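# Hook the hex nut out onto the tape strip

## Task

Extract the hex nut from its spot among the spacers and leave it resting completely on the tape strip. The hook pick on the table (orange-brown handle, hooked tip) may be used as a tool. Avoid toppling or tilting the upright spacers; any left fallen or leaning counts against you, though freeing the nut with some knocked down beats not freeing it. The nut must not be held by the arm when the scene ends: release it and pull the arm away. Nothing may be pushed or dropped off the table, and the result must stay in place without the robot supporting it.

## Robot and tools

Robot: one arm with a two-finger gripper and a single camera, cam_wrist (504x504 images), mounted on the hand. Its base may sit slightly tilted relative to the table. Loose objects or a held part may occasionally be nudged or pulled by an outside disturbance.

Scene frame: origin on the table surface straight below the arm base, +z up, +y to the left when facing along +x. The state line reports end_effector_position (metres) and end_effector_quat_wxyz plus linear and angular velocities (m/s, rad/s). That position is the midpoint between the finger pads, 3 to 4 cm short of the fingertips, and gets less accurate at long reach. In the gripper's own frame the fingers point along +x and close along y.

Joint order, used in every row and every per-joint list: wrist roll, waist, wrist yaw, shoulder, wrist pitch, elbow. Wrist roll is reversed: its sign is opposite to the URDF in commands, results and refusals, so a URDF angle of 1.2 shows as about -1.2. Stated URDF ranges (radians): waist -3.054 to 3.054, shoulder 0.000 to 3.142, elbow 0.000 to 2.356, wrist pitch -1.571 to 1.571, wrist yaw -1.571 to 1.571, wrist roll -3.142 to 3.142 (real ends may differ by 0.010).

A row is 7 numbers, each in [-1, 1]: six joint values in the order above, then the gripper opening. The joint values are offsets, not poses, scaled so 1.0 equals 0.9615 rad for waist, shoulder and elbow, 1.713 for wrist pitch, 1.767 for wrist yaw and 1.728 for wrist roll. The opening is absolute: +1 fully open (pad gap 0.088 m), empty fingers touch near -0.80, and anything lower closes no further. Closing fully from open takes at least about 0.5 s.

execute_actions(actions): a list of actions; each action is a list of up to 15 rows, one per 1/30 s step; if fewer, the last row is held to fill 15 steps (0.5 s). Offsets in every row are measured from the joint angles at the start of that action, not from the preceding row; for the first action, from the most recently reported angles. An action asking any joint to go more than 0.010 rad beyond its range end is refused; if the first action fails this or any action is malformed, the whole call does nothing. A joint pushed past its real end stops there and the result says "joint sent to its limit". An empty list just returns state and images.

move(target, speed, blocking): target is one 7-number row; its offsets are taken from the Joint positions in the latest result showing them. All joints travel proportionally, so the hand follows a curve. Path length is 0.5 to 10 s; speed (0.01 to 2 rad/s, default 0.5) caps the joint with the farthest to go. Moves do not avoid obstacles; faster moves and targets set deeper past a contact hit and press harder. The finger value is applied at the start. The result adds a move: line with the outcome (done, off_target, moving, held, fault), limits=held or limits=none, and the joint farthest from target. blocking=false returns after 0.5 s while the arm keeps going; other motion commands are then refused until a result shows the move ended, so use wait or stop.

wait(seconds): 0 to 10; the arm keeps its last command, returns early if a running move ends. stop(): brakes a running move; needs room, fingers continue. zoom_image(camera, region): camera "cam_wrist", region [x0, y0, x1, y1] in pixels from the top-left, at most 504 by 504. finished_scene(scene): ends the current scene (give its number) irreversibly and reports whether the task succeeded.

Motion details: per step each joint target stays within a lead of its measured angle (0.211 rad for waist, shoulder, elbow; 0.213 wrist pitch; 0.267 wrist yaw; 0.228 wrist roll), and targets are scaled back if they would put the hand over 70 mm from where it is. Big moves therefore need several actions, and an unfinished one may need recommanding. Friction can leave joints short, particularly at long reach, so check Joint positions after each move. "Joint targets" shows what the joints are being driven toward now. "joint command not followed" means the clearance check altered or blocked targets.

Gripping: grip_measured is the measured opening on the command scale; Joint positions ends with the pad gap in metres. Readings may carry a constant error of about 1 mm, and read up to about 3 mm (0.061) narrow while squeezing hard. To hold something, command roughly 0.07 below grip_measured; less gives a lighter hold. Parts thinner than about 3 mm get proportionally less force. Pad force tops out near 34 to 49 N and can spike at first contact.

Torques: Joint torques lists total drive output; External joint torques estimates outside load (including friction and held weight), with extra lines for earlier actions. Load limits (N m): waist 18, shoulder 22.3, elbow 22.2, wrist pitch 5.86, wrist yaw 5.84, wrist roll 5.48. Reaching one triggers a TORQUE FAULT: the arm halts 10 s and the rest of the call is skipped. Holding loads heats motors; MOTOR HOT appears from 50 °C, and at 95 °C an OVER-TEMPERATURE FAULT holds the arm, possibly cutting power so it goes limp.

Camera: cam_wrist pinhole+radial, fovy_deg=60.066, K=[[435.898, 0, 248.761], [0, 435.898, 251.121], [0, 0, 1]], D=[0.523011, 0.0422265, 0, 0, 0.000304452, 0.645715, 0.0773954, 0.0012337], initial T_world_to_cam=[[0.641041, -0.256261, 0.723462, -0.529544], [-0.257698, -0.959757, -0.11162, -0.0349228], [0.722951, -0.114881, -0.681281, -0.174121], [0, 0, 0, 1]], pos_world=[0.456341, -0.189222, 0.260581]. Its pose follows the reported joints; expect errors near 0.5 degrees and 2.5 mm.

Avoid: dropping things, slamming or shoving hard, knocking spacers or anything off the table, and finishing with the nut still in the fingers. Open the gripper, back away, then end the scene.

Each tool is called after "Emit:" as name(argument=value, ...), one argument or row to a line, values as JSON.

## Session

Emit:
execute_actions(
  actions=[],
)

Scene clock: 0.00 s.
end_effector_position=(+0.3871, -0.0899, +0.2189) grip_measured=+0.828 end_effector_quat_wxyz=(+0.360, +0.634, +0.305, -0.613) end_effector_velocity=(-0.002, -0.000, -0.001) end_effector_angular_velocity=(+0.004, +0.010, +0.011)
Joint names: [wrist roll, waist, wrist yaw, shoulder, wrist pitch, elbow]
Joint positions: [-2.496  0.283  0.833  2.102 -1.354  1.689  0.08 ]
Joint velocities: [ 0.007 -0.002 -0.007 -0.002 -0.007 -0.002 -0.   ]
Joint torques (N m, as the arm reports them, + toward a larger Joint positions number): no reading
External joint torques (N m, as the arm's controller estimates them; a push from outside toward a larger Joint positions number lowers the number): no reading
Motor temperatures (°C, as the motors report them): [25 28 28 28 28 27]
Heat: hottest waist 28 °C (+0.0 °C/min).
Joint targets: [-2.496 0.283 0.833 2.102 -1.354 1.689]
camera_calibration (this result's frames):
cam_wrist: T_world_to_cam=[[-0.817787, 0.568533, -0.0894088, 0.397217], [0.518781, 0.795475, 0.313187, -0.16862], [0.249179, 0.209736, -0.945474, 0.206539], [0, 0, 0, 1]] pos_world=[0.36085, -0.135017, 0.283602]

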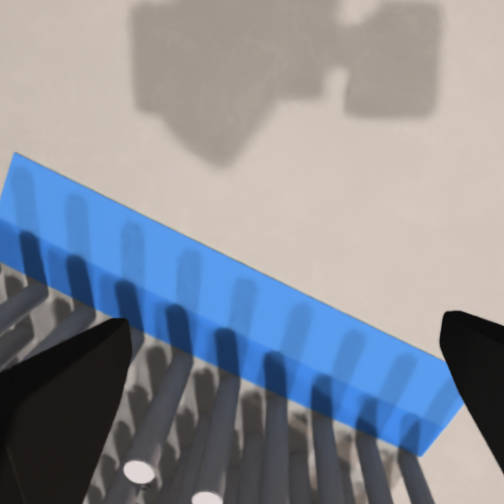

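Emit:
move(
  target=[1,-0.15,-0.25,-0.7,0.3,-0.45,1],
  speed=1.5,
)

Emit:
move(
  target=[0.96,-0.145,-0.22,-0.45,0.27,-0.58,1],
  speed=1.5,
)

Scene clock: 5.47 s.
end_effector_position=(+0.3533, -0.1549, +0.2773) grip_measured=+0.989 end_effector_quat_wxyz=(+0.702, +0.520, +0.473, -0.111) end_effector_velocity=(-0.003, +0.003, -0.000) end_effector_angular_velocity=(+0.014, -0.002, +0.019)
Joint names: [wrist roll, waist, wrist yaw, shoulder, wrist pitch, elbow]
Joint positions: [-0.773  0.142  0.396  1.435 -0.841  1.268  0.087]
Joint velocities: [ 0.007 -0.002 -0.022 -0.007 -0.007 -0.007 -0.   ]
Joint torques (N m, as the arm reports them, + toward a larger Joint positions number): [ 0.22  3.58 -0.49 -3.89  0.93  2.82]
External joint torques (N m, as the arm's controller estimates them; a push from outside toward a larger Joint positions number lowers the number): [ 0.18 -0.93 -0.2  -0.48 -0.02 -1.94]
Motor temperatures (°C, as the motors report them): [25 30 28 29 28 27]
Heat: hottest waist 30 °C (+22.0 °C/min).
Joint targets: [-0.768 0.138 0.392 1.429 -0.840 1.256]
move: off_target; limits=none; farthest joint: the elbow, 0.012 radians from its target (0.433 radians at the start)
camera_calibration (this result's frames):
cam_wrist: T_world_to_cam=[[-0.655, -0.416219, -0.630664, 0.351747], [-0.679822, 0.688954, 0.251367, 0.306486], [0.329874, 0.593384, -0.73422, 0.256178], [0, 0, 0, 1]] pos_world=[0.354244, -0.216763, 0.332885]

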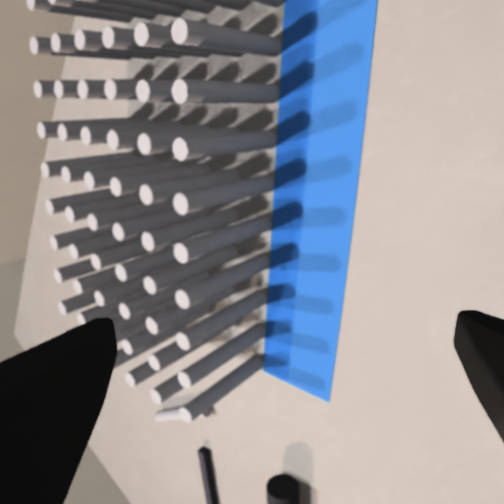

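Scene clock: 7.47 s.
end_effector_position=(+0.3050, -0.1290, +0.2646) grip_measured=+0.989 end_effector_quat_wxyz=(+0.942, -0.043, +0.229, +0.240) end_effector_velocity=(-0.002, -0.001, -0.001) end_effector_angular_velocity=(-0.010, +0.004, -0.001)
Joint names: [wrist roll, waist, wrist yaw, shoulder, wrist pitch, elbow]
Joint positions: [ 0.882  0.006  0.012  1.008 -0.38   0.723  0.087]
Joint velocities: [ 0.007 -0.002  0.007 -0.007 -0.007 -0.002 -0.   ]
Joint torques (N m, as the arm reports them, + toward a larger Joint positions number): [ 0.13  2.08 -0.77 -2.71  1.11  3.04]
External joint torques (N m, as the arm's controller estimates them; a push from outside toward a larger Joint positions number lowers the number): [ 0.14 -0.51 -0.25 -0.52 -0.02 -1.96]
Motor temperatures (°C, as the motors report them): [25 30 28 29 28 27]
Heat: hottest waist 30 °C (+16.1 °C/min).
Joint targets: [0.886 0.003 0.007 1.002 -0.378 0.711]
move: off_target; limits=none; farthest joint: the elbow, 0.013 radians from its target (0.558 radians at the start)
camera_calibration (this result's frames):
cam_wrist: T_world_to_cam=[[0.470499, -0.881088, -0.0481118, -0.234502], [-0.648335, -0.308194, -0.696189, 0.371527], [0.598575, 0.358749, -0.716245, 0.130425], [0, 0, 0, 1]] pos_world=[0.273138, -0.138904, 0.340787]

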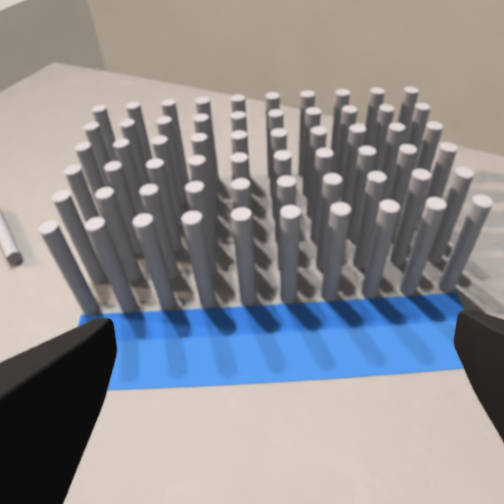

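Emit:
zoom_image(
  camera="cam_wrist",
  region=[180,150,360,330],
)

Emit:
move(
  target=[0,-0.1,0.45,0.1,-0.1,0.4,1],
  speed=1.2,
)

Region (180, 150, 360, 330) of cam_wrist's 504x504 image, scaled by 2.800, with more detail than that image has.

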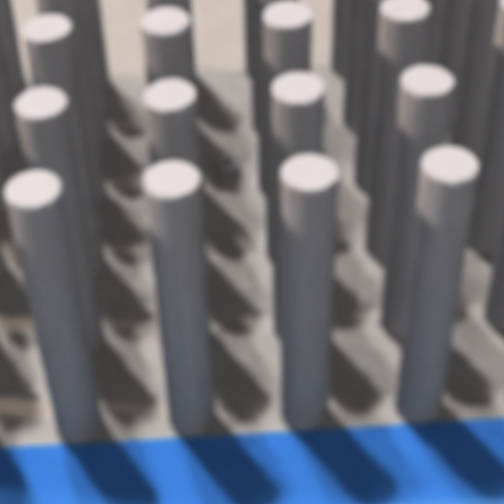

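Scene clock: 16.80 s.
end_effector_position=(+0.2830, -0.3134, +0.2597) grip_measured=+0.989 end_effector_quat_wxyz=(+0.859, -0.135, +0.486, -0.088) end_effector_velocity=(-0.001, +0.001, -0.001) end_effector_angular_velocity=(+0.001, +0.004, +0.013)
Joint names: [wrist roll, waist, wrist yaw, shoulder, wrist pitch, elbow]
Joint positions: [ 0.882 -0.088  0.802  1.097 -0.549  1.097  0.087]
Joint velocities: [ 0.007 -0.002 -0.007 -0.002 -0.007 -0.002 -0.   ]
Joint torques (N m, as the arm reports them, + toward a larger Joint positions number): [-0.03  2.29  0.   -2.44  0.82  5.38]
External joint torques (N m, as the arm's controller estimates them; a push from outside toward a larger Joint positions number lowers the number): [-0.01 -0.52  0.17  0.51 -0.21  0.51]
Motor temperatures (°C, as the motors report them): [25 29 28 29 29 28]
Heat: hottest waist 29 °C (+3.6 °C/min).
Joint targets: [0.882 -0.091 0.807 1.104 -0.551 1.108]
move: done; limits=none; farthest joint: the elbow, 0.010 radians from its target (0.385 radians at the start)
camera_calibration (this result's frames):
cam_wrist: T_world_to_cam=[[-0.0318869, -0.952703, 0.302224, -0.358058], [-0.977705, -0.0330576, -0.207363, 0.34948], [0.207546, -0.302099, -0.930409, 0.165419], [0, 0, 0, 1]] pos_world=[0.295939, -0.279597, 0.33459]

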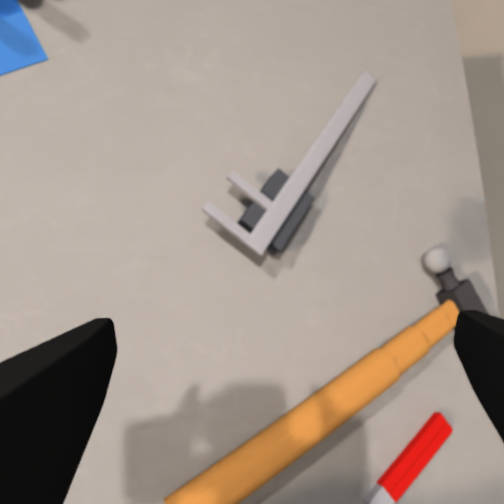

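Emit:
move(
  target=[0,0.38,-0.6,0.2,-0.25,-0.25,1],
  speed=1.2,
)

Scene clock: 21.70 s.
end_effector_position=(+0.2154, -0.0035, +0.2822) grip_measured=+0.990 end_effector_quat_wxyz=(+0.737, -0.035, +0.287, +0.611) end_effector_velocity=(-0.006, +0.002, +0.000) end_effector_angular_velocity=(+0.013, +0.015, +0.027)
Joint names: [wrist roll, waist, wrist yaw, shoulder, wrist pitch, elbow]
Joint positions: [ 0.882  0.276 -0.254  1.284 -0.976  0.869  0.088]
Joint velocities: [ 0.007 -0.002 -0.022  0.002 -0.022 -0.002 -0.   ]
Joint torques (N m, as the arm reports them, + toward a larger Joint positions number): [ 0.03  2.91 -0.95 -1.46  0.5   2.79]
External joint torques (N m, as the arm's controller estimates them; a push from outside toward a larger Joint positions number lowers the number): [ 0.02 -0.18 -0.34  0.32 -0.2  -1.83]
Motor temperatures (°C, as the motors report them): [25 29 28 29 29 28]
Heat: hottest waist 29 °C (+2.8 °C/min).
Joint targets: [0.882 0.278 -0.258 1.289 -0.978 0.857]
move: off_target; limits=none; farthest joint: the elbow, 0.012 radians from its target (0.241 radians at the start)
camera_calibration (this result's frames):
cam_wrist: T_world_to_cam=[[0.914073, -0.253444, -0.316603, -0.0984737], [-0.402595, -0.661151, -0.633085, 0.292377], [-0.0488705, 0.706149, -0.706375, 0.289449], [0, 0, 0, 1]] pos_world=[0.221867, -0.0360469, 0.358382]

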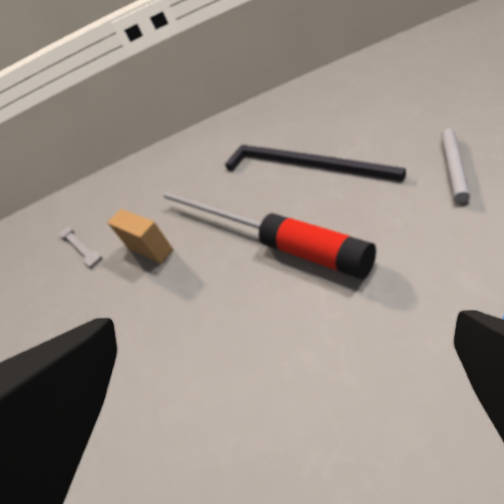

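Not here; look further right/back.

Emit:
move(
  target=[0,-0.8,0.75,-0.3,-0.1,0.35,1],
  speed=1.2,
)

Scene clock: 26.03 s.
end_effector_position=(+0.1050, -0.3699, +0.2184) grip_measured=+0.990 end_effector_quat_wxyz=(+0.619, -0.159, +0.764, -0.090) end_effector_velocity=(-0.002, -0.001, +0.000) end_effector_angular_velocity=(+0.002, +0.019, +0.022)
Joint names: [wrist roll, waist, wrist yaw, shoulder, wrist pitch, elbow]
Joint positions: [ 0.882 -0.491  1.067  1.001 -1.145  1.195  0.088]
Joint velocities: [ 0.022 -0.002  0.007  0.002 -0.007  0.002 -0.   ]
Joint torques (N m, as the arm reports them, + toward a larger Joint positions number): [-0.01  1.    0.45 -4.5   0.24  5.24]
External joint torques (N m, as the arm's controller estimates them; a push from outside toward a larger Joint positions number lowers the number): [ 0.   -0.38  0.22 -0.41 -0.17  0.51]
Motor temperatures (°C, as the motors report them): [25 29 28 29 29 28]
Heat: hottest waist 29 °C (+2.3 °C/min).
Joint targets: [0.882 -0.494 1.071 0.996 -1.147 1.205]
move: off_target; limits=none; farthest joint: the elbow, 0.011 radians from its target (0.337 radians at the start)
camera_calibration (this result's frames):
cam_wrist: T_world_to_cam=[[0.112373, -0.93616, 0.333132, -0.420886], [-0.864704, 0.0730405, 0.496942, 0.03856], [-0.489549, -0.343904, -0.801294, 0.176352], [0, 0, 0, 1]] pos_world=[0.166972, -0.336185, 0.262358]

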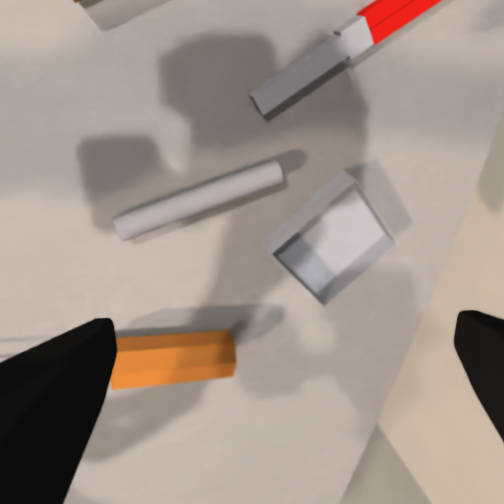

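Emit:
move(
  target=[-0.2,-0.75,-0.35,0.2,-0.06,0.25,1],
  speed=1.2,
)

Emit:
move(
  target=[-0.192,-0.735,-0.357,0.26,-0.062,0.195,1],
  speed=1.2,
)

Scene clock: 33.17 s.
end_effector_position=(+0.0279, -0.3912, +0.1645) grip_measured=+0.991 end_effector_quat_wxyz=(+0.557, +0.248, +0.757, -0.235) end_effector_velocity=(+0.001, +0.006, +0.000) end_effector_angular_velocity=(+0.025, -0.013, -0.008)
Joint names: [wrist roll, waist, wrist yaw, shoulder, wrist pitch, elbow]
Joint positions: [ 0.541 -1.209  0.453  1.181 -1.246  1.425  0.088]
Joint velocities: [-0.007 -0.002 -0.022 -0.002 -0.022 -0.002 -0.   ]
Joint torques (N m, as the arm reports them, + toward a larger Joint positions number): [-0.18  0.31 -0.02 -6.08 -0.19  5.62]
External joint torques (N m, as the arm's controller estimates them; a push from outside toward a larger Joint positions number lowers the number): [-0.18 -0.38 -0.13  1.8  -0.16  0.51]
Motor temperatures (°C, as the motors report them): [25 29 28 30 29 29]
Heat: hottest shoulder 30 °C (+3.6 °C/min).
Joint targets: [0.537 -1.212 0.449 1.194 -1.248 1.435]
move: off_target; limits=none; farthest joint: the shoulder, 0.012 radians from its target (0.192 radians at the start)
camera_calibration (this result's frames):
cam_wrist: T_world_to_cam=[[-0.652047, -0.754137, 0.0781814, -0.279752], [-0.595246, 0.573061, 0.563278, 0.177469], [-0.469592, 0.320747, -0.82256, 0.351078], [0, 0, 0, 1]] pos_world=[0.0880895, -0.425279, 0.21069]

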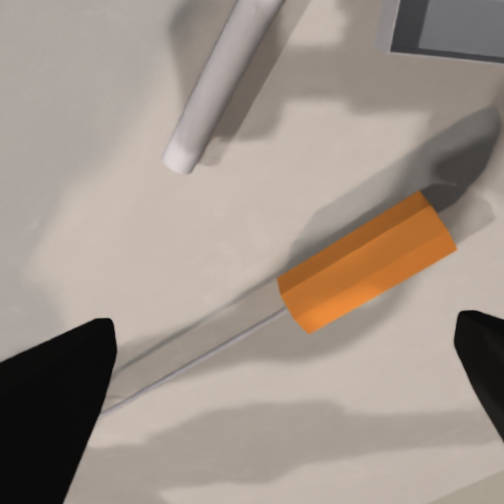

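Scene clock: 34.53 s.
end_effector_position=(-0.0748, -0.3929, +0.1304) grip_measured=+0.991 end_effector_quat_wxyz=(+0.375, +0.606, +0.554, -0.431) end_effector_velocity=(-0.002, -0.000, -0.001) end_effector_angular_velocity=(-0.005, -0.003, -0.000)
Joint names: [wrist roll, waist, wrist yaw, shoulder, wrist pitch, elbow]
Joint positions: [ 0.214 -1.913 -0.173  1.417 -1.351  1.602  0.088]
Joint velocities: [ 0.007 -0.007 -0.007  0.002  0.007 -0.002 -0.   ]
Joint torques (N m, as the arm reports them, + toward a larger Joint positions number): [-0.15 -1.6  -0.12 -6.95 -0.44  5.07]
External joint torques (N m, as the arm's controller estimates them; a push from outside toward a larger Joint positions number lowers the number): [-0.15 -0.26 -0.17  2.05 -0.16  0.31]
Motor temperatures (°C, as the motors report them): [25 29 28 30 29 29]
Heat: hottest shoulder 30 °C (+3.5 °C/min).
Joint targets: [0.209 -1.915 -0.177 1.431 -1.352 1.612]
move: off_target; limits=none; farthest joint: the shoulder, 0.014 radians from its target (0.250 radians at the start)
camera_calibration (this result's frames):
cam_wrist: T_world_to_cam=[[-0.991998, 0.124062, 0.0234035, -0.0186024], [0.110872, 0.767405, 0.631503, 0.256733], [0.0603857, 0.629045, -0.77502, 0.429919], [0, 0, 0, 1]] pos_world=[-0.0728792, -0.465149, 0.171503]

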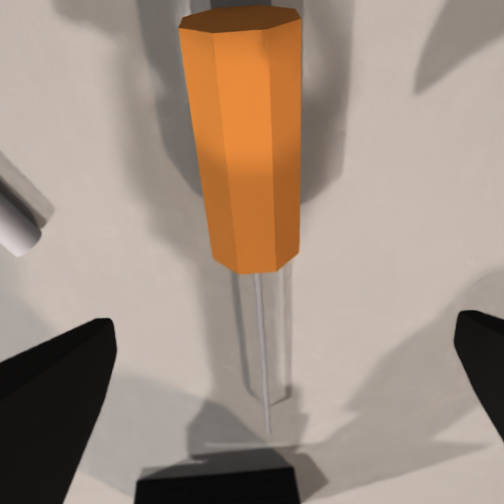

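Emit:
move(
  target=[-0.008,0.104,0.02,0.172,0.162,-0.143,1],
  speed=0.3,
)

Scene clock: 41.63 s.
end_effector_position=(-0.0673, -0.3902, +0.0403) grip_measured=+0.991 end_effector_quat_wxyz=(+0.396, +0.597, +0.570, -0.402) end_effector_velocity=(+0.003, +0.001, +0.001) end_effector_angular_velocity=(+0.002, -0.022, -0.004)
Joint names: [wrist roll, waist, wrist yaw, shoulder, wrist pitch, elbow]
Joint positions: [ 0.204 -1.816 -0.142  1.569 -1.075  1.474  0.088]
Joint velocities: [ 0.007 -0.002 -0.022 -0.002 -0.007 -0.002 -0.   ]
Joint torques (N m, as the arm reports them, + toward a larger Joint positions number): [-0.16 -0.91  0.24 -7.15 -0.22  2.34]
External joint torques (N m, as the arm's controller estimates them; a push from outside toward a larger Joint positions number lowers the number): [-0.17  0.37  0.23  2.24  0.12 -1.74]
Motor temperatures (°C, as the motors report them): [25 29 28 31 29 29]
Heat: hottest shoulder 31 °C (+4.3 °C/min).
Joint targets: [0.200 -1.813 -0.137 1.582 -1.073 1.464]
move: off_target; limits=none; farthest joint: the shoulder, 0.014 radians from its target (0.166 radians at the start)
camera_calibration (this result's frames):
cam_wrist: T_world_to_cam=[[-0.998378, 0.0552282, -0.0138077, -0.0351441], [0.0333524, 0.764014, 0.644337, 0.303771], [0.0461349, 0.642832, -0.764617, 0.361914], [0, 0, 0, 1]] pos_world=[-0.0619154, -0.462794, 0.0805091]

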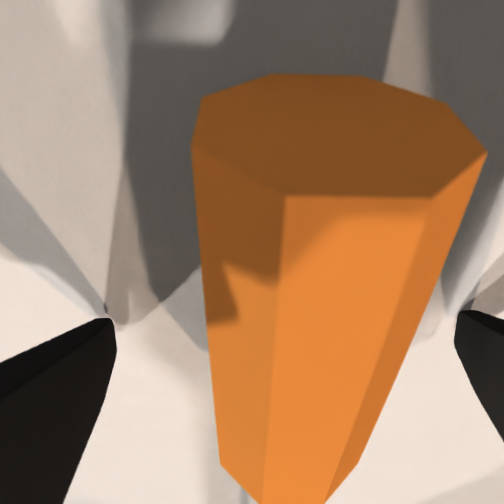

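Emit:
move(
  target=[0,0,0,0,0,0,-0.22],
)

Emit:
move(
  target=[0,-0.07,-0.02,-0.17,-0.162,0.143,-0.22],
  speed=0.4,
)

Emit:
move(
  target=[-0.65,0,0,0,0,0,-0.22],
  speed=0.9,
)

Emit:
move(
  target=[-0.37,0.86,0.19,-0.12,0.22,-0.45,-0.22],
  speed=0.8,
)

Scene clock: 48.63 s.
end_effector_position=(-0.0672, -0.3902, +0.0403) grip_measured=-0.114 end_effector_quat_wxyz=(+0.396, +0.597, +0.570, -0.402) end_effector_velocity=(+0.000, -0.002, +0.001) end_effector_angular_velocity=(-0.014, -0.005, +0.005)
Joint names: [wrist roll, waist, wrist yaw, shoulder, wrist pitch, elbow]
Joint positions: [ 0.204 -1.816 -0.142  1.569 -1.076  1.474  0.033]
Joint velocities: [ 0.007 -0.002 -0.007 -0.007  0.007 -0.002  0.   ]
Joint torques (N m, as the arm reports them, + toward a larger Joint positions number): [ 0.01 -1.07  0.04 -8.51 -0.33  3.52]
External joint torques (N m, as the arm's controller estimates them; a push from outside toward a larger Joint positions number lowers the number): [ 0.01  0.23  0.02  0.93 -0.03 -0.62]
Motor temperatures (°C, as the motors report them): [25 29 28 32 29 29]
Heat: hottest shoulder 32 °C (+4.9 °C/min).
Joint targets: [0.204 -1.816 -0.142 1.569 -1.075 1.475]
move: done; limits=none; farthest joint: the wrist pitch, 0.001 radians from its target (0.000 radians at the start)
camera_calibration (this result's frames):
cam_wrist: T_world_to_cam=[[-0.998361, 0.0554408, -0.014202, -0.0349724], [0.0332475, 0.763826, 0.644565, 0.303615], [0.0465831, 0.643037, -0.764417, 0.361993], [0, 0, 0, 1]] pos_world=[-0.0618722, -0.462745, 0.0805171]

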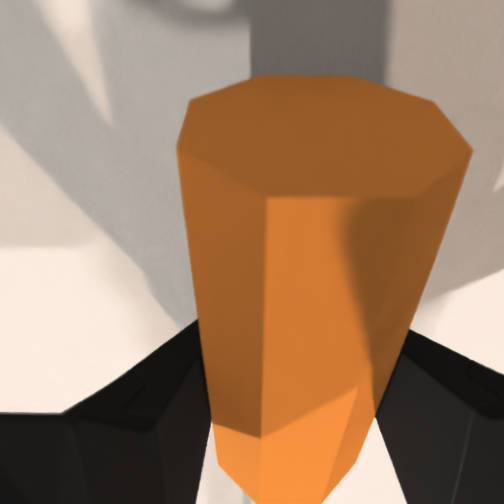

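Scene clock: 49.93 s.
end_effector_position=(-0.0654, -0.3948, +0.1293) grip_measured=-0.114 end_effector_quat_wxyz=(+0.384, +0.605, +0.554, -0.423) end_effector_velocity=(-0.002, -0.001, +0.000) end_effector_angular_velocity=(-0.005, +0.007, +0.009)
Joint names: [wrist roll, waist, wrist yaw, shoulder, wrist pitch, elbow]
Joint positions: [ 0.204 -1.88  -0.173  1.415 -1.35   1.602  0.033]
Joint velocities: [ 0.007 -0.002  0.007 -0.002  0.007 -0.002 -0.   ]
Joint torques (N m, as the arm reports them, + toward a larger Joint positions number): [ 0.01 -1.44 -0.12 -9.23 -0.5   5.2 ]
External joint torques (N m, as the arm's controller estimates them; a push from outside toward a larger Joint positions number lowers the number): [ 0.01 -0.22 -0.15 -0.17 -0.22  0.41]
Motor temperatures (°C, as the motors report them): [25 29 28 33 29 29]
Heat: hottest shoulder 33 °C (+6.0 °C/min).
Joint targets: [0.204 -1.883 -0.177 1.405 -1.353 1.612]
move: done; limits=none; farthest joint: the elbow, 0.010 radians from its target (0.137 radians at the start)
camera_calibration (this result's frames):
cam_wrist: T_world_to_cam=[[-0.993929, 0.109965, 0.00343754, -0.0120557], [0.0873938, 0.770165, 0.631829, 0.257449], [0.0668317, 0.628294, -0.7751, 0.42981], [0, 0, 0, 1]] pos_world=[-0.063207, -0.467, 0.170524]

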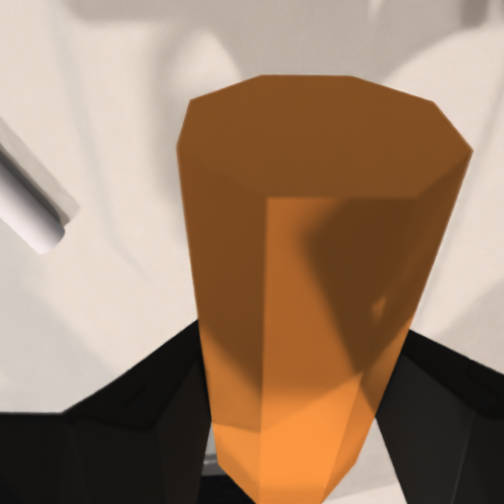

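Scene clock: 51.90 s.
end_effector_position=(-0.0654, -0.3948, +0.1293) grip_measured=-0.114 end_effector_quat_wxyz=(+0.004, +0.717, +0.245, -0.652) end_effector_velocity=(-0.001, +0.002, +0.001) end_effector_angular_velocity=(+0.009, +0.004, +0.006)
Joint names: [wrist roll, waist, wrist yaw, shoulder, wrist pitch, elbow]
Joint positions: [-0.915 -1.88  -0.173  1.415 -1.35   1.602  0.033]
Joint velocities: [ 0.007 -0.002  0.007 -0.002 -0.007 -0.002 -0.   ]
Joint torques (N m, as the arm reports them, + toward a larger Joint positions number): [-0.16 -1.14  0.13 -8.25 -0.34  4.1 ]
External joint torques (N m, as the arm's controller estimates them; a push from outside toward a larger Joint positions number lowers the number): [-0.14  0.12  0.03  0.83 -0.04 -0.69]
Motor temperatures (°C, as the motors report them): [25 29 28 33 29 29]
Heat: hottest shoulder 33 °C (+5.8 °C/min).
Joint targets: [-0.919 -1.880 -0.173 1.415 -1.350 1.602]
move: done; limits=none; farthest joint: the wrist roll, 0.004 radians from its target (1.123 radians at the start)
camera_calibration (this result's frames):
cam_wrist: T_world_to_cam=[[-0.340097, 0.887799, 0.310077, 0.298177], [0.879334, 0.183356, 0.439491, 0.102384], [0.333325, 0.422131, -0.84303, 0.37461], [0, 0, 0, 1]] pos_world=[-0.113488, -0.441628, 0.178353]

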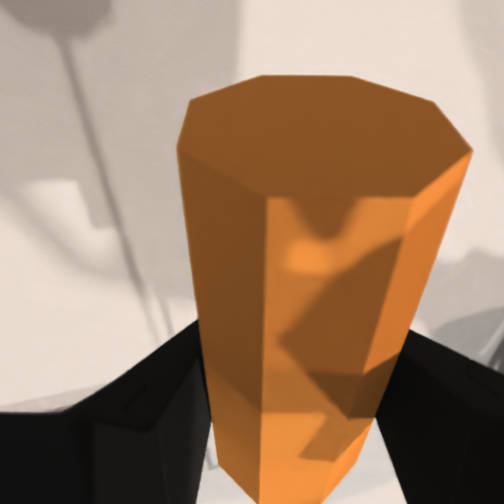

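Scene clock: 53.60 s.
end_effector_position=(+0.1254, -0.3288, +0.0820) grip_measured=-0.114 end_effector_quat_wxyz=(+0.059, +0.727, +0.260, -0.633) end_effector_velocity=(+0.001, +0.003, +0.001) end_effector_angular_velocity=(+0.016, -0.013, -0.012)
Joint names: [wrist roll, waist, wrist yaw, shoulder, wrist pitch, elbow]
Joint positions: [-1.55  -1.057  0.158  1.31  -0.975  1.179  0.033]
Joint velocities: [-0.007 -0.002 -0.022 -0.002 -0.007 -0.002 -0.   ]
Joint torques (N m, as the arm reports them, + toward a larger Joint positions number): [-0.17  1.7   0.08 -7.79 -0.15  2.53]
External joint torques (N m, as the arm's controller estimates them; a push from outside toward a larger Joint positions number lowers the number): [-0.16  0.11  0.15 -0.39  0.03 -1.55]
Motor temperatures (°C, as the motors report them): [25 29 28 34 29 29]
Heat: hottest shoulder 34 °C (+6.7 °C/min).
Joint targets: [-1.554 -1.054 0.162 1.299 -0.974 1.169]
move: off_target; limits=none; farthest joint: the shoulder, 0.011 radians from its target (0.115 radians at the start)
camera_calibration (this result's frames):
cam_wrist: T_world_to_cam=[[-0.436747, 0.866865, 0.24041, 0.329994], [0.827526, 0.282348, 0.485263, -0.021467], [0.352778, 0.410883, -0.840668, 0.236959], [0, 0, 0, 1]] pos_world=[0.0782944, -0.377362, 0.130287]

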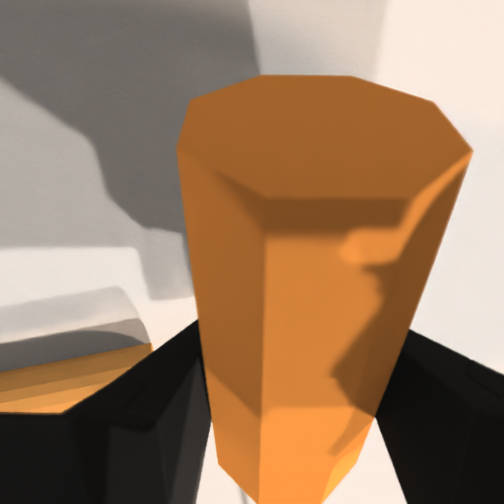

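Emit:
move(
  target=[-0.2,0.45,0.08,-0.1,0.12,-0.2,-0.22],
  speed=0.6,
)

Emit:
move(
  target=[-0.167,0.413,0.104,0.172,0.199,-0.288,-0.22],
  speed=0.6,
)

Scene clock: 62.40 s.
end_effector_position=(+0.2141, -0.2739, +0.1142) grip_measured=-0.114 end_effector_quat_wxyz=(+0.100, +0.778, +0.199, -0.588) end_effector_velocity=(-0.001, +0.002, +0.000) end_effector_angular_velocity=(+0.008, -0.001, +0.010)
Joint names: [wrist roll, waist, wrist yaw, shoulder, wrist pitch, elbow]
Joint positions: [-1.891 -0.628  0.297  1.224 -0.771  0.997  0.033]
Joint velocities: [ 0.007 -0.002 -0.007 -0.002 -0.007 -0.002 -0.   ]
Joint torques (N m, as the arm reports them, + toward a larger Joint positions number): [-0.22  2.48 -0.01 -6.15  0.32  2.46]
External joint torques (N m, as the arm's controller estimates them; a push from outside toward a larger Joint positions number lowers the number): [-0.22 -0.05  0.14 -0.63  0.05 -1.75]
Motor temperatures (°C, as the motors report them): [25 29 28 35 28 29]
Heat: hottest shoulder 35 °C (+6.1 °C/min).
Joint targets: [-1.895 -0.624 0.300 1.214 -0.769 0.987]
move: done; limits=none; farthest joint: the shoulder, 0.010 radians from its target (0.097 radians at the start)
camera_calibration (this result's frames):
cam_wrist: T_world_to_cam=[[-0.409386, 0.909094, 0.0771446, 0.337733], [0.758977, 0.292418, 0.581761, -0.119484], [0.506317, 0.296716, -0.809693, 0.142466], [0, 0, 0, 1]] pos_world=[0.156816, -0.314363, 0.158811]

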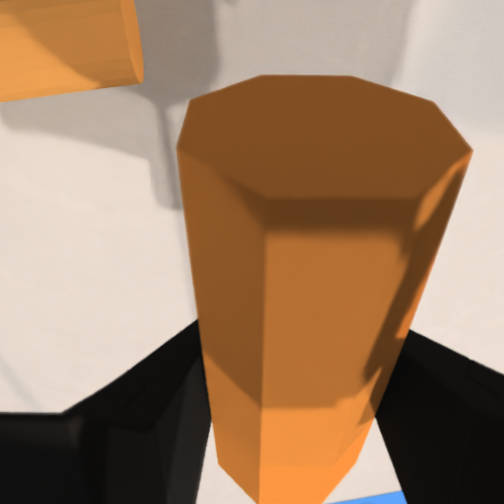

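Scene clock: 63.70 s.
end_effector_position=(+0.2705, -0.1548, +0.1000) grip_measured=-0.114 end_effector_quat_wxyz=(+0.130, +0.789, +0.206, -0.564) end_effector_velocity=(+0.001, +0.001, +0.001) end_effector_angular_velocity=(+0.003, -0.012, +0.005)
Joint names: [wrist roll, waist, wrist yaw, shoulder, wrist pitch, elbow]
Joint positions: [-2.175 -0.234  0.477  1.383 -0.433  0.729  0.033]
Joint velocities: [ 0.007  0.002 -0.007 -0.002  0.007 -0.002 -0.   ]
Joint torques (N m, as the arm reports them, + toward a larger Joint positions number): [-0.19  3.62 -0.05 -3.15  0.51  2.29]
External joint torques (N m, as the arm's controller estimates them; a push from outside toward a larger Joint positions number lowers the number): [-0.19  0.    0.1   0.88  0.04 -1.37]
Motor temperatures (°C, as the motors report them): [25 29 28 35 28 29]
Heat: hottest shoulder 35 °C (+6.0 °C/min).
Joint targets: [-2.180 -0.231 0.480 1.389 -0.430 0.720]
move: done; limits=none; farthest joint: the elbow, 0.009 radians from its target (0.277 radians at the start)
camera_calibration (this result's frames):
cam_wrist: T_world_to_cam=[[-0.454876, 0.890154, 0.0267255, 0.268151], [0.708005, 0.343267, 0.617169, -0.170792], [0.540201, 0.299657, -0.786377, 0.056102], [0, 0, 0, 1]] pos_world=[0.21259, -0.19688, 0.142358]

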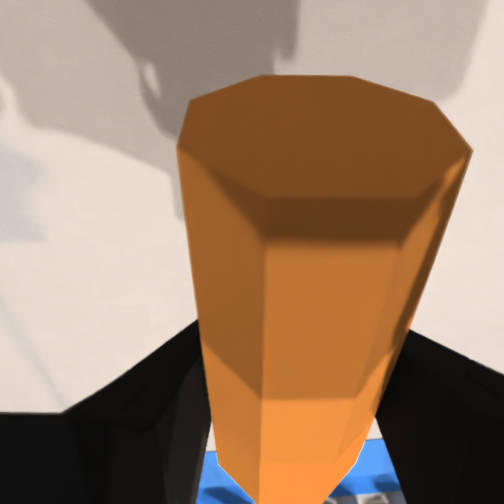

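Emit:
move(
  target=[0.092,-0.172,-0.063,0.152,0.182,-0.102,-0.22],
  speed=0.25,
)

Emit:
move(
  target=[0,0,0,0,0,0,1],
)

Emit:
move(
  target=[-0.1,0.2,0.06,-0.18,-0.2,0.12,1],
)

Emit:
move(
  target=[1,0,-0.15,-0.05,0,0,1],
  speed=1.5,
)

Emit:
move(
  target=[1,-0.3,-0.3,0,0.1,-0.1,1],
  speed=1.5,
)

Scene clock: 71.57 s.
end_effector_position=(+0.2740, -0.1514, +0.0440) grip_measured=-0.114 end_effector_quat_wxyz=(+0.125, +0.800, +0.205, -0.550) end_effector_velocity=(-0.004, +0.005, -0.002) end_effector_angular_velocity=(+0.030, +0.011, +0.008)
Joint names: [wrist roll, waist, wrist yaw, shoulder, wrist pitch, elbow]
Joint positions: [-2.02  -0.395  0.365  1.518 -0.122  0.64   0.033]
Joint velocities: [-0.007 -0.007 -0.022  0.002 -0.022 -0.002  0.   ]
Joint torques (N m, as the arm reports them, + toward a larger Joint positions number): [ 0.14  2.92 -0.16 -3.31  0.44  1.2 ]
External joint torques (N m, as the arm's controller estimates them; a push from outside toward a larger Joint positions number lowers the number): [ 0.13 -0.81  0.03  1.28  0.02 -1.41]
Motor temperatures (°C, as the motors report them): [25 29 28 33 28 29]
Heat: hottest shoulder 33 °C (+3.0 °C/min).
Joint targets: [-2.016 -0.400 0.366 1.529 -0.121 0.631]
move: off_target; limits=none; farthest joint: the shoulder, 0.011 radians from its target (0.147 radians at the start)
camera_calibration (this result's frames):
cam_wrist: T_world_to_cam=[[-0.448559, 0.893353, 0.0267386, 0.266889], [0.68986, 0.327053, 0.645856, -0.138594], [0.568233, 0.308151, -0.762991, 0.00170208], [0, 0, 0, 1]] pos_world=[0.214359, -0.193623, 0.0836743]

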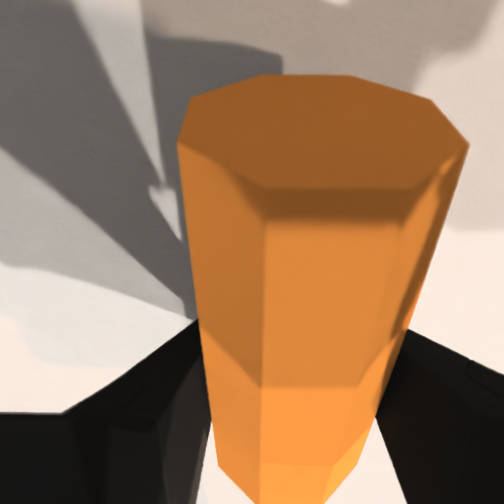

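Scene clock: 72.30 s.
end_effector_position=(+0.2740, -0.1513, +0.0440) grip_measured=+0.987 end_effector_quat_wxyz=(+0.125, +0.800, +0.205, -0.550) end_effector_velocity=(-0.000, +0.002, -0.001) end_effector_angular_velocity=(+0.009, -0.014, +0.017)
Joint names: [wrist roll, waist, wrist yaw, shoulder, wrist pitch, elbow]
Joint positions: [-2.02  -0.395  0.365  1.518 -0.122  0.64   0.087]
Joint velocities: [ 0.022 -0.007 -0.022 -0.002  0.007 -0.007  0.   ]
Joint torques (N m, as the arm reports them, + toward a larger Joint positions number): [-0.01  3.22 -0.22 -4.37  0.35  2.11]
External joint torques (N m, as the arm's controller estimates them; a push from outside toward a larger Joint positions number lowers the number): [-0.01 -0.5  -0.04  0.2  -0.07 -0.48]
Motor temperatures (°C, as the motors report them): [25 29 28 33 28 29]
Heat: hottest shoulder 33 °C (+3.0 °C/min).
Joint targets: [-2.020 -0.395 0.365 1.518 -0.122 0.640]
move: done; limits=none; farthest joint: the waist, 0.000 radians from its target (0.000 radians at the start)
camera_calibration (this result's frames):
cam_wrist: T_world_to_cam=[[-0.448611, 0.893322, 0.0268993, 0.266866], [0.689692, 0.326896, 0.646115, -0.138632], [0.568395, 0.308407, -0.762766, 0.00167002], [0, 0, 0, 1]] pos_world=[0.214383, -0.193594, 0.0836673]

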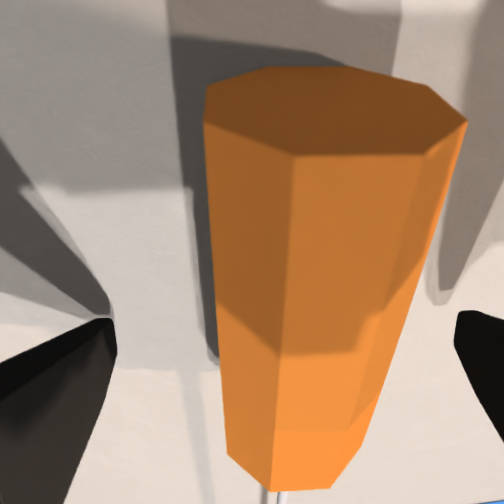

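Scene clock: 73.60 s.
end_effector_position=(+0.2752, -0.1558, +0.1142) grip_measured=+0.989 end_effector_quat_wxyz=(+0.130, +0.800, +0.205, -0.549) end_effector_velocity=(-0.003, +0.000, +0.001) end_effector_angular_velocity=(+0.007, +0.005, +0.015)
Joint names: [wrist roll, waist, wrist yaw, shoulder, wrist pitch, elbow]
Joint positions: [-2.189 -0.205  0.466  1.352 -0.462  0.746  0.087]
Joint velocities: [ 0.007 -0.002 -0.007 -0.007 -0.022  0.002 -0.   ]
Joint torques (N m, as the arm reports them, + toward a larger Joint positions number): [-0.15  3.38  0.   -4.32  0.31  4.08]
External joint torques (N m, as the arm's controller estimates them; a push from outside toward a larger Joint positions number lowers the number): [-0.15 -0.18  0.17 -0.44 -0.21  0.23]
Motor temperatures (°C, as the motors report them): [25 29 28 33 28 29]
Heat: hottest shoulder 33 °C (+3.0 °C/min).
Joint targets: [-2.193 -0.203 0.471 1.345 -0.465 0.755]
move: done; limits=none; farthest joint: the elbow, 0.009 radians from its target (0.116 radians at the start)
camera_calibration (this result's frames):
cam_wrist: T_world_to_cam=[[-0.453614, 0.891006, 0.0185106, 0.271455], [0.685847, 0.335753, 0.645665, -0.180855], [0.569076, 0.305578, -0.763397, 0.0553505], [0, 0, 0, 1]] pos_world=[0.215676, -0.198059, 0.154001]

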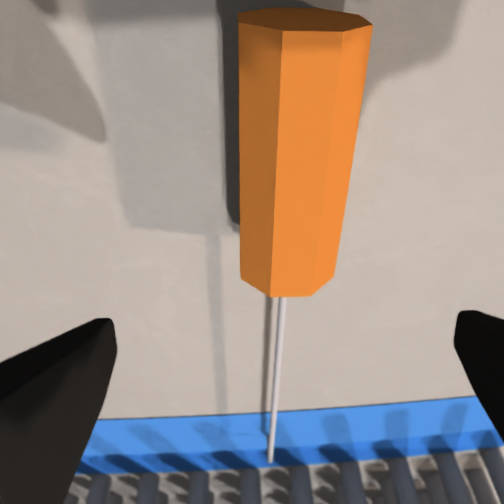

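Scene clock: 75.63 s.
end_effector_position=(+0.2898, -0.1317, +0.1390) grip_measured=+0.989 end_effector_quat_wxyz=(+0.685, +0.501, +0.519, -0.100) end_effector_velocity=(-0.004, +0.006, -0.001) end_effector_angular_velocity=(+0.027, +0.012, +0.016)
Joint names: [wrist roll, waist, wrist yaw, shoulder, wrist pitch, elbow]
Joint positions: [-0.465 -0.205  0.206  1.31  -0.462  0.746  0.087]
Joint velocities: [-0.007 -0.002 -0.022  0.002 -0.022 -0.002 -0.   ]
Joint torques (N m, as the arm reports them, + toward a larger Joint positions number): [ 0.16  3.05 -0.63 -4.27  0.54  3.45]
External joint torques (N m, as the arm's controller estimates them; a push from outside toward a larger Joint positions number lowers the number): [ 0.12 -0.51 -0.25 -0.45 -0.07 -0.52]
Motor temperatures (°C, as the motors report them): [25 29 28 33 28 29]
Heat: hottest shoulder 33 °C (+4.1 °C/min).
Joint targets: [-0.461 -0.205 0.201 1.304 -0.462 0.746]
move: done; limits=none; farthest joint: the shoulder, 0.006 radians from its target (0.048 radians at the start)
camera_calibration (this result's frames):
cam_wrist: T_world_to_cam=[[-0.664988, -0.46218, -0.586669, 0.223357], [-0.711632, 0.630498, 0.309925, 0.275529], [0.226653, 0.623589, -0.748175, 0.197577], [0, 0, 0, 1]] pos_world=[0.299824, -0.193696, 0.193466]

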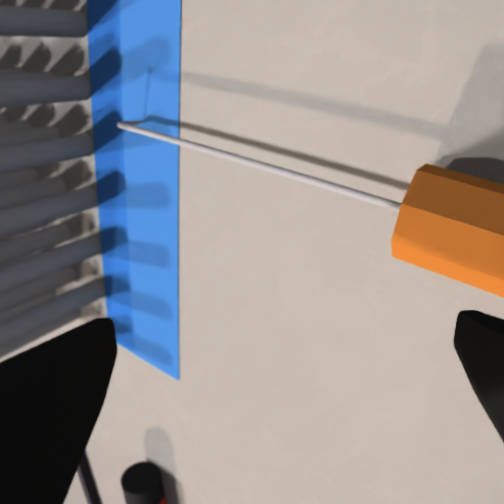

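Scene clock: 77.67 s.
end_effector_position=(+0.2928, -0.1346, +0.1262) grip_measured=+0.990 end_effector_quat_wxyz=(+0.902, -0.028, +0.290, +0.318) end_effector_velocity=(-0.001, -0.000, -0.002) end_effector_angular_velocity=(-0.011, +0.001, -0.000)
Joint names: [wrist roll, waist, wrist yaw, shoulder, wrist pitch, elbow]
Joint positions: [ 1.258 -0.49  -0.32   1.31  -0.293  0.66   0.087]
Joint velocities: [ 0.007 -0.002  0.007 -0.002  0.007 -0.007 -0.   ]
Joint torques (N m, as the arm reports them, + toward a larger Joint positions number): [ 0.15  2.52 -0.9  -4.27  0.45  1.71]
External joint torques (N m, as the arm's controller estimates them; a push from outside toward a larger Joint positions number lowers the number): [ 0.15 -0.67 -0.29  0.15  0.03 -1.46]
Motor temperatures (°C, as the motors report them): [25 29 28 33 28 29]
Heat: hottest shoulder 33 °C (+4.1 °C/min).
Joint targets: [1.263 -0.493 -0.324 1.310 -0.291 0.650]
move: done; limits=none; farthest joint: the elbow, 0.010 radians from its target (0.096 radians at the start)
camera_calibration (this result's frames):
cam_wrist: T_world_to_cam=[[0.584567, -0.797029, -0.151743, -0.249331], [-0.690469, -0.390483, -0.608913, 0.255714], [0.426069, 0.460724, -0.778588, 0.112683], [0, 0, 0, 1]] pos_world=[0.274303, -0.150788, 0.205607]

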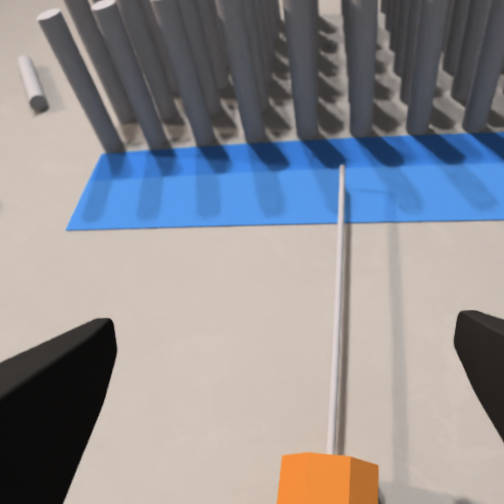

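Emit:
move(
  target=[0.2,-0.5,-0.305,0,0.13,-0.21,1],
  speed=0.8,
)

Emit:
move(
  target=[0.063,-0.087,-0.016,0.345,0.106,0.075,1],
  speed=0.35,
)

Scene clock: 83.97 s.
end_effector_position=(+0.2402, -0.1644, +0.0899) grip_measured=+0.990 end_effector_quat_wxyz=(+0.959, -0.028, +0.155, +0.234) end_effector_velocity=(-0.003, +0.002, -0.000) end_effector_angular_velocity=(-0.008, +0.005, +0.012)
Joint names: [wrist roll, waist, wrist yaw, shoulder, wrist pitch, elbow]
Joint positions: [ 1.6   -0.968 -0.854  1.31  -0.072  0.464  0.087]
Joint velocities: [ 0.022 -0.002  0.007 -0.007 -0.022 -0.002 -0.   ]
Joint torques (N m, as the arm reports them, + toward a larger Joint positions number): [ 0.16  1.41 -1.03 -4.27  0.28  0.42]
External joint torques (N m, as the arm's controller estimates them; a push from outside toward a larger Joint positions number lowers the number): [ 0.16 -0.62 -0.34  0.37  0.1  -1.15]
Motor temperatures (°C, as the motors report them): [25 29 28 33 28 29]
Heat: hottest shoulder 33 °C (+3.0 °C/min).
Joint targets: [1.604 -0.971 -0.859 1.310 -0.070 0.457]
move: done; limits=none; farthest joint: the elbow, 0.006 radians from its target (0.202 radians at the start)
camera_calibration (this result's frames):
cam_wrist: T_world_to_cam=[[0.458129, -0.88805, -0.0385331, -0.24261], [-0.549186, -0.248696, -0.797838, 0.192056], [0.698937, 0.386674, -0.60164, 0.026943], [0, 0, 0, 1]] pos_world=[0.19779, -0.178104, 0.160091]

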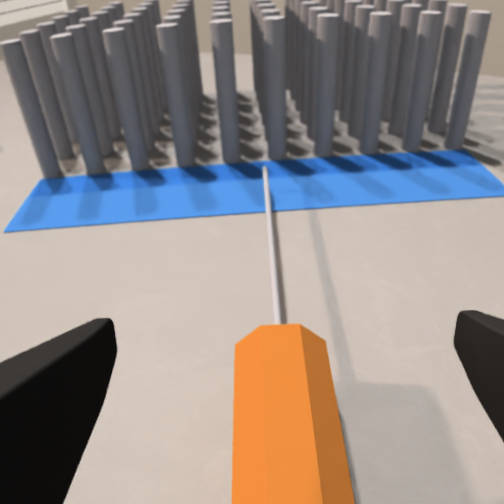

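Scene clock: 85.47 s.
end_effector_position=(+0.2431, -0.1637, +0.0280) grip_measured=+0.990 end_effector_quat_wxyz=(+0.957, -0.033, +0.166, +0.234) end_effector_velocity=(-0.001, +0.002, +0.000) end_effector_angular_velocity=(+0.008, -0.004, +0.004)
Joint names: [wrist roll, waist, wrist yaw, shoulder, wrist pitch, elbow]
Joint positions: [ 1.704 -1.048 -0.878  1.632  0.108  0.532  0.087]
Joint velocities: [ 0.007 -0.002 -0.007  0.002 -0.007 -0.002 -0.   ]
Joint torques (N m, as the arm reports them, + toward a larger Joint positions number): [ 0.15  1.79 -0.95 -3.9   0.1   0.18]
External joint torques (N m, as the arm's controller estimates them; a push from outside toward a larger Joint positions number lowers the number): [ 0.16 -0.53 -0.27  1.3   0.06  0.14]
Motor temperatures (°C, as the motors report them): [25 29 28 32 28 28]
Heat: hottest shoulder 32 °C (+3.0 °C/min).
Joint targets: [1.709 -1.051 -0.883 1.642 0.110 0.536]
move: done; limits=none; farthest joint: the shoulder, 0.010 radians from its target (0.332 radians at the start)
camera_calibration (this result's frames):
cam_wrist: T_world_to_cam=[[0.459269, -0.887666, -0.0334836, -0.246124], [-0.562678, -0.261542, -0.784213, 0.145212], [0.687362, 0.379005, -0.619588, -0.0105641], [0, 0, 0, 1]] pos_world=[0.202006, -0.176493, 0.0990902]

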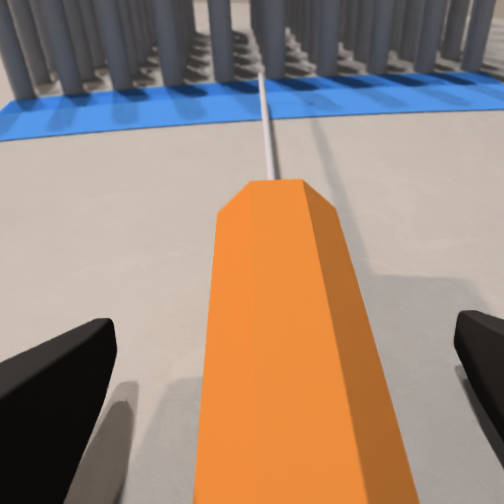

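Emit:
move(
  target=[0,0,0,0,0,0,-0.25],
)

Emit:
move(
  target=[-0.014,0.026,0,-0.075,0.002,-0.07,-0.25],
  speed=0.15,
)

Emit:
move(
  target=[-0.07,0.105,0.032,0.07,0.09,-0.015,-0.25],
  speed=0.2,
)

Scene clock: 91.17 s.
end_effector_position=(+0.2432, -0.1639, +0.0279) grip_measured=-0.109 end_effector_quat_wxyz=(+0.957, -0.033, +0.165, +0.234) end_effector_velocity=(-0.002, +0.004, +0.001) end_effector_angular_velocity=(-0.000, -0.008, +0.010)
Joint names: [wrist roll, waist, wrist yaw, shoulder, wrist pitch, elbow]
Joint positions: [ 1.704 -1.048 -0.879  1.632  0.108  0.532  0.034]
Joint velocities: [ 0.022 -0.002 -0.007  0.002 -0.007 -0.007 -0.   ]
Joint torques (N m, as the arm reports them, + toward a larger Joint positions number): [-0.02  1.99 -0.77 -4.85  0.01 -0.39]
External joint torques (N m, as the arm's controller estimates them; a push from outside toward a larger Joint positions number lowers the number): [-0.01 -0.33 -0.1   0.32 -0.02 -0.38]
Motor temperatures (°C, as the motors report them): [25 29 29 32 28 28]
Heat: hottest shoulder 32 °C (+3.0 °C/min).
Joint targets: [1.704 -1.048 -0.878 1.632 0.108 0.532]
move: done; limits=none; farthest joint: the wrist yaw, 0.001 radians from its target (0.000 radians at the start)
camera_calibration (this result's frames):
cam_wrist: T_world_to_cam=[[0.459122, -0.887756, -0.0331096, -0.246258], [-0.562352, -0.261576, -0.784435, 0.14514], [0.687726, 0.378771, -0.619327, -0.0107356], [0, 0, 0, 1]] pos_world=[0.202065, -0.176585, 0.0990504]

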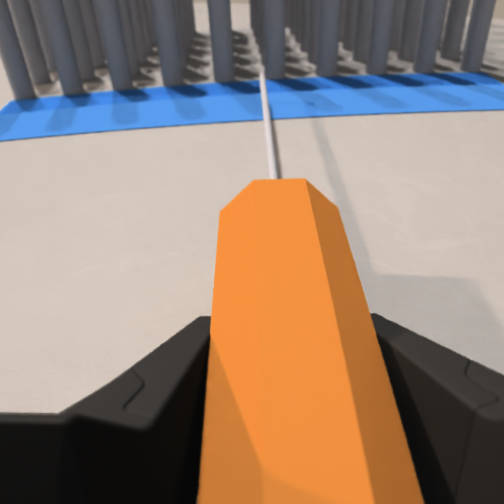

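Scene clock: 92.10 s.
end_effector_position=(+0.2391, -0.1510, +0.0424) grip_measured=-0.109 end_effector_quat_wxyz=(+0.957, -0.028, +0.160, +0.239) end_effector_velocity=(-0.001, +0.001, +0.001) end_effector_angular_velocity=(-0.005, -0.009, -0.001)
Joint names: [wrist roll, waist, wrist yaw, shoulder, wrist pitch, elbow]
Joint positions: [ 1.685 -1.027 -0.879  1.568  0.11   0.469  0.034]
Joint velocities: [ 0.007 -0.002 -0.007 -0.002  0.007 -0.007  0.   ]
Joint torques (N m, as the arm reports them, + toward a larger Joint positions number): [-0.17  2.34 -0.78 -5.17  0.09 -0.8 ]
External joint torques (N m, as the arm's controller estimates them; a push from outside toward a larger Joint positions number lowers the number): [-0.16  0.11 -0.1  -0.35  0.04 -0.86]
Motor temperatures (°C, as the motors report them): [25 29 29 32 28 28]
Heat: hottest shoulder 32 °C (+3.0 °C/min).
Joint targets: [1.680 -1.023 -0.879 1.560 0.112 0.465]
move: done; limits=none; farthest joint: the shoulder, 0.008 radians from its target (0.072 radians at the start)
camera_calibration (this result's frames):
cam_wrist: T_world_to_cam=[[0.466031, -0.883761, -0.0422024, -0.233205], [-0.554498, -0.254567, -0.792292, 0.157031], [0.689454, 0.392634, -0.60868, -0.00262459], [0, 0, 0, 1]] pos_world=[0.197563, -0.165092, 0.112975]

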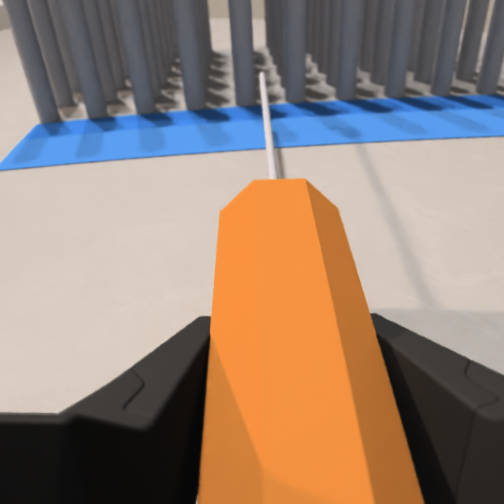

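Scene clock: 93.37 s.
end_effector_position=(+0.2606, -0.1401, +0.0412) grip_measured=-0.109 end_effector_quat_wxyz=(+0.957, -0.026, +0.160, +0.241) end_effector_velocity=(-0.000, +0.003, +0.001) end_effector_angular_velocity=(+0.007, -0.006, +0.009)
Joint names: [wrist roll, waist, wrist yaw, shoulder, wrist pitch, elbow]
Joint positions: [ 1.568 -0.93  -0.823  1.627  0.262  0.459  0.034]
Joint velocities: [ 0.007  0.002 -0.007  0.002 -0.007 -0.002 -0.   ]
Joint torques (N m, as the arm reports them, + toward a larger Joint positions number): [-0.19  2.63 -0.82 -3.69  0.25 -0.74]
External joint torques (N m, as the arm's controller estimates them; a push from outside toward a larger Joint positions number lowers the number): [-0.19  0.03 -0.14  1.15  0.04 -0.78]
Motor temperatures (°C, as the motors report them): [25 29 29 32 28 28]
Heat: hottest shoulder 32 °C (+2.0 °C/min).
Joint targets: [1.563 -0.926 -0.822 1.636 0.264 0.455]
move: done; limits=none; farthest joint: the shoulder, 0.008 radians from its target (0.067 radians at the start)
camera_calibration (this result's frames):
cam_wrist: T_world_to_cam=[[0.468901, -0.88206, -0.0458423, -0.233894], [-0.554376, -0.253506, -0.792718, 0.170942], [0.687603, 0.39712, -0.607863, -0.0213658], [0, 0, 0, 1]] pos_world=[0.21913, -0.154489, 0.111799]

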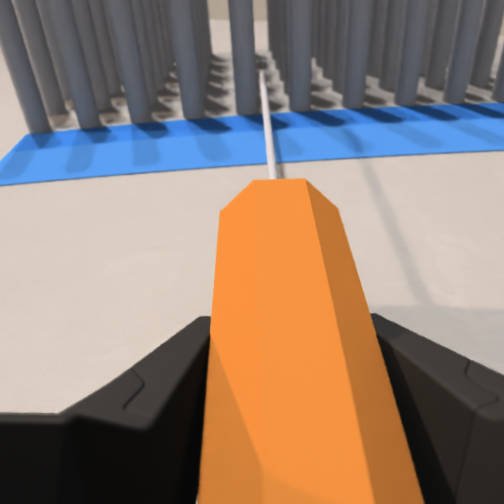

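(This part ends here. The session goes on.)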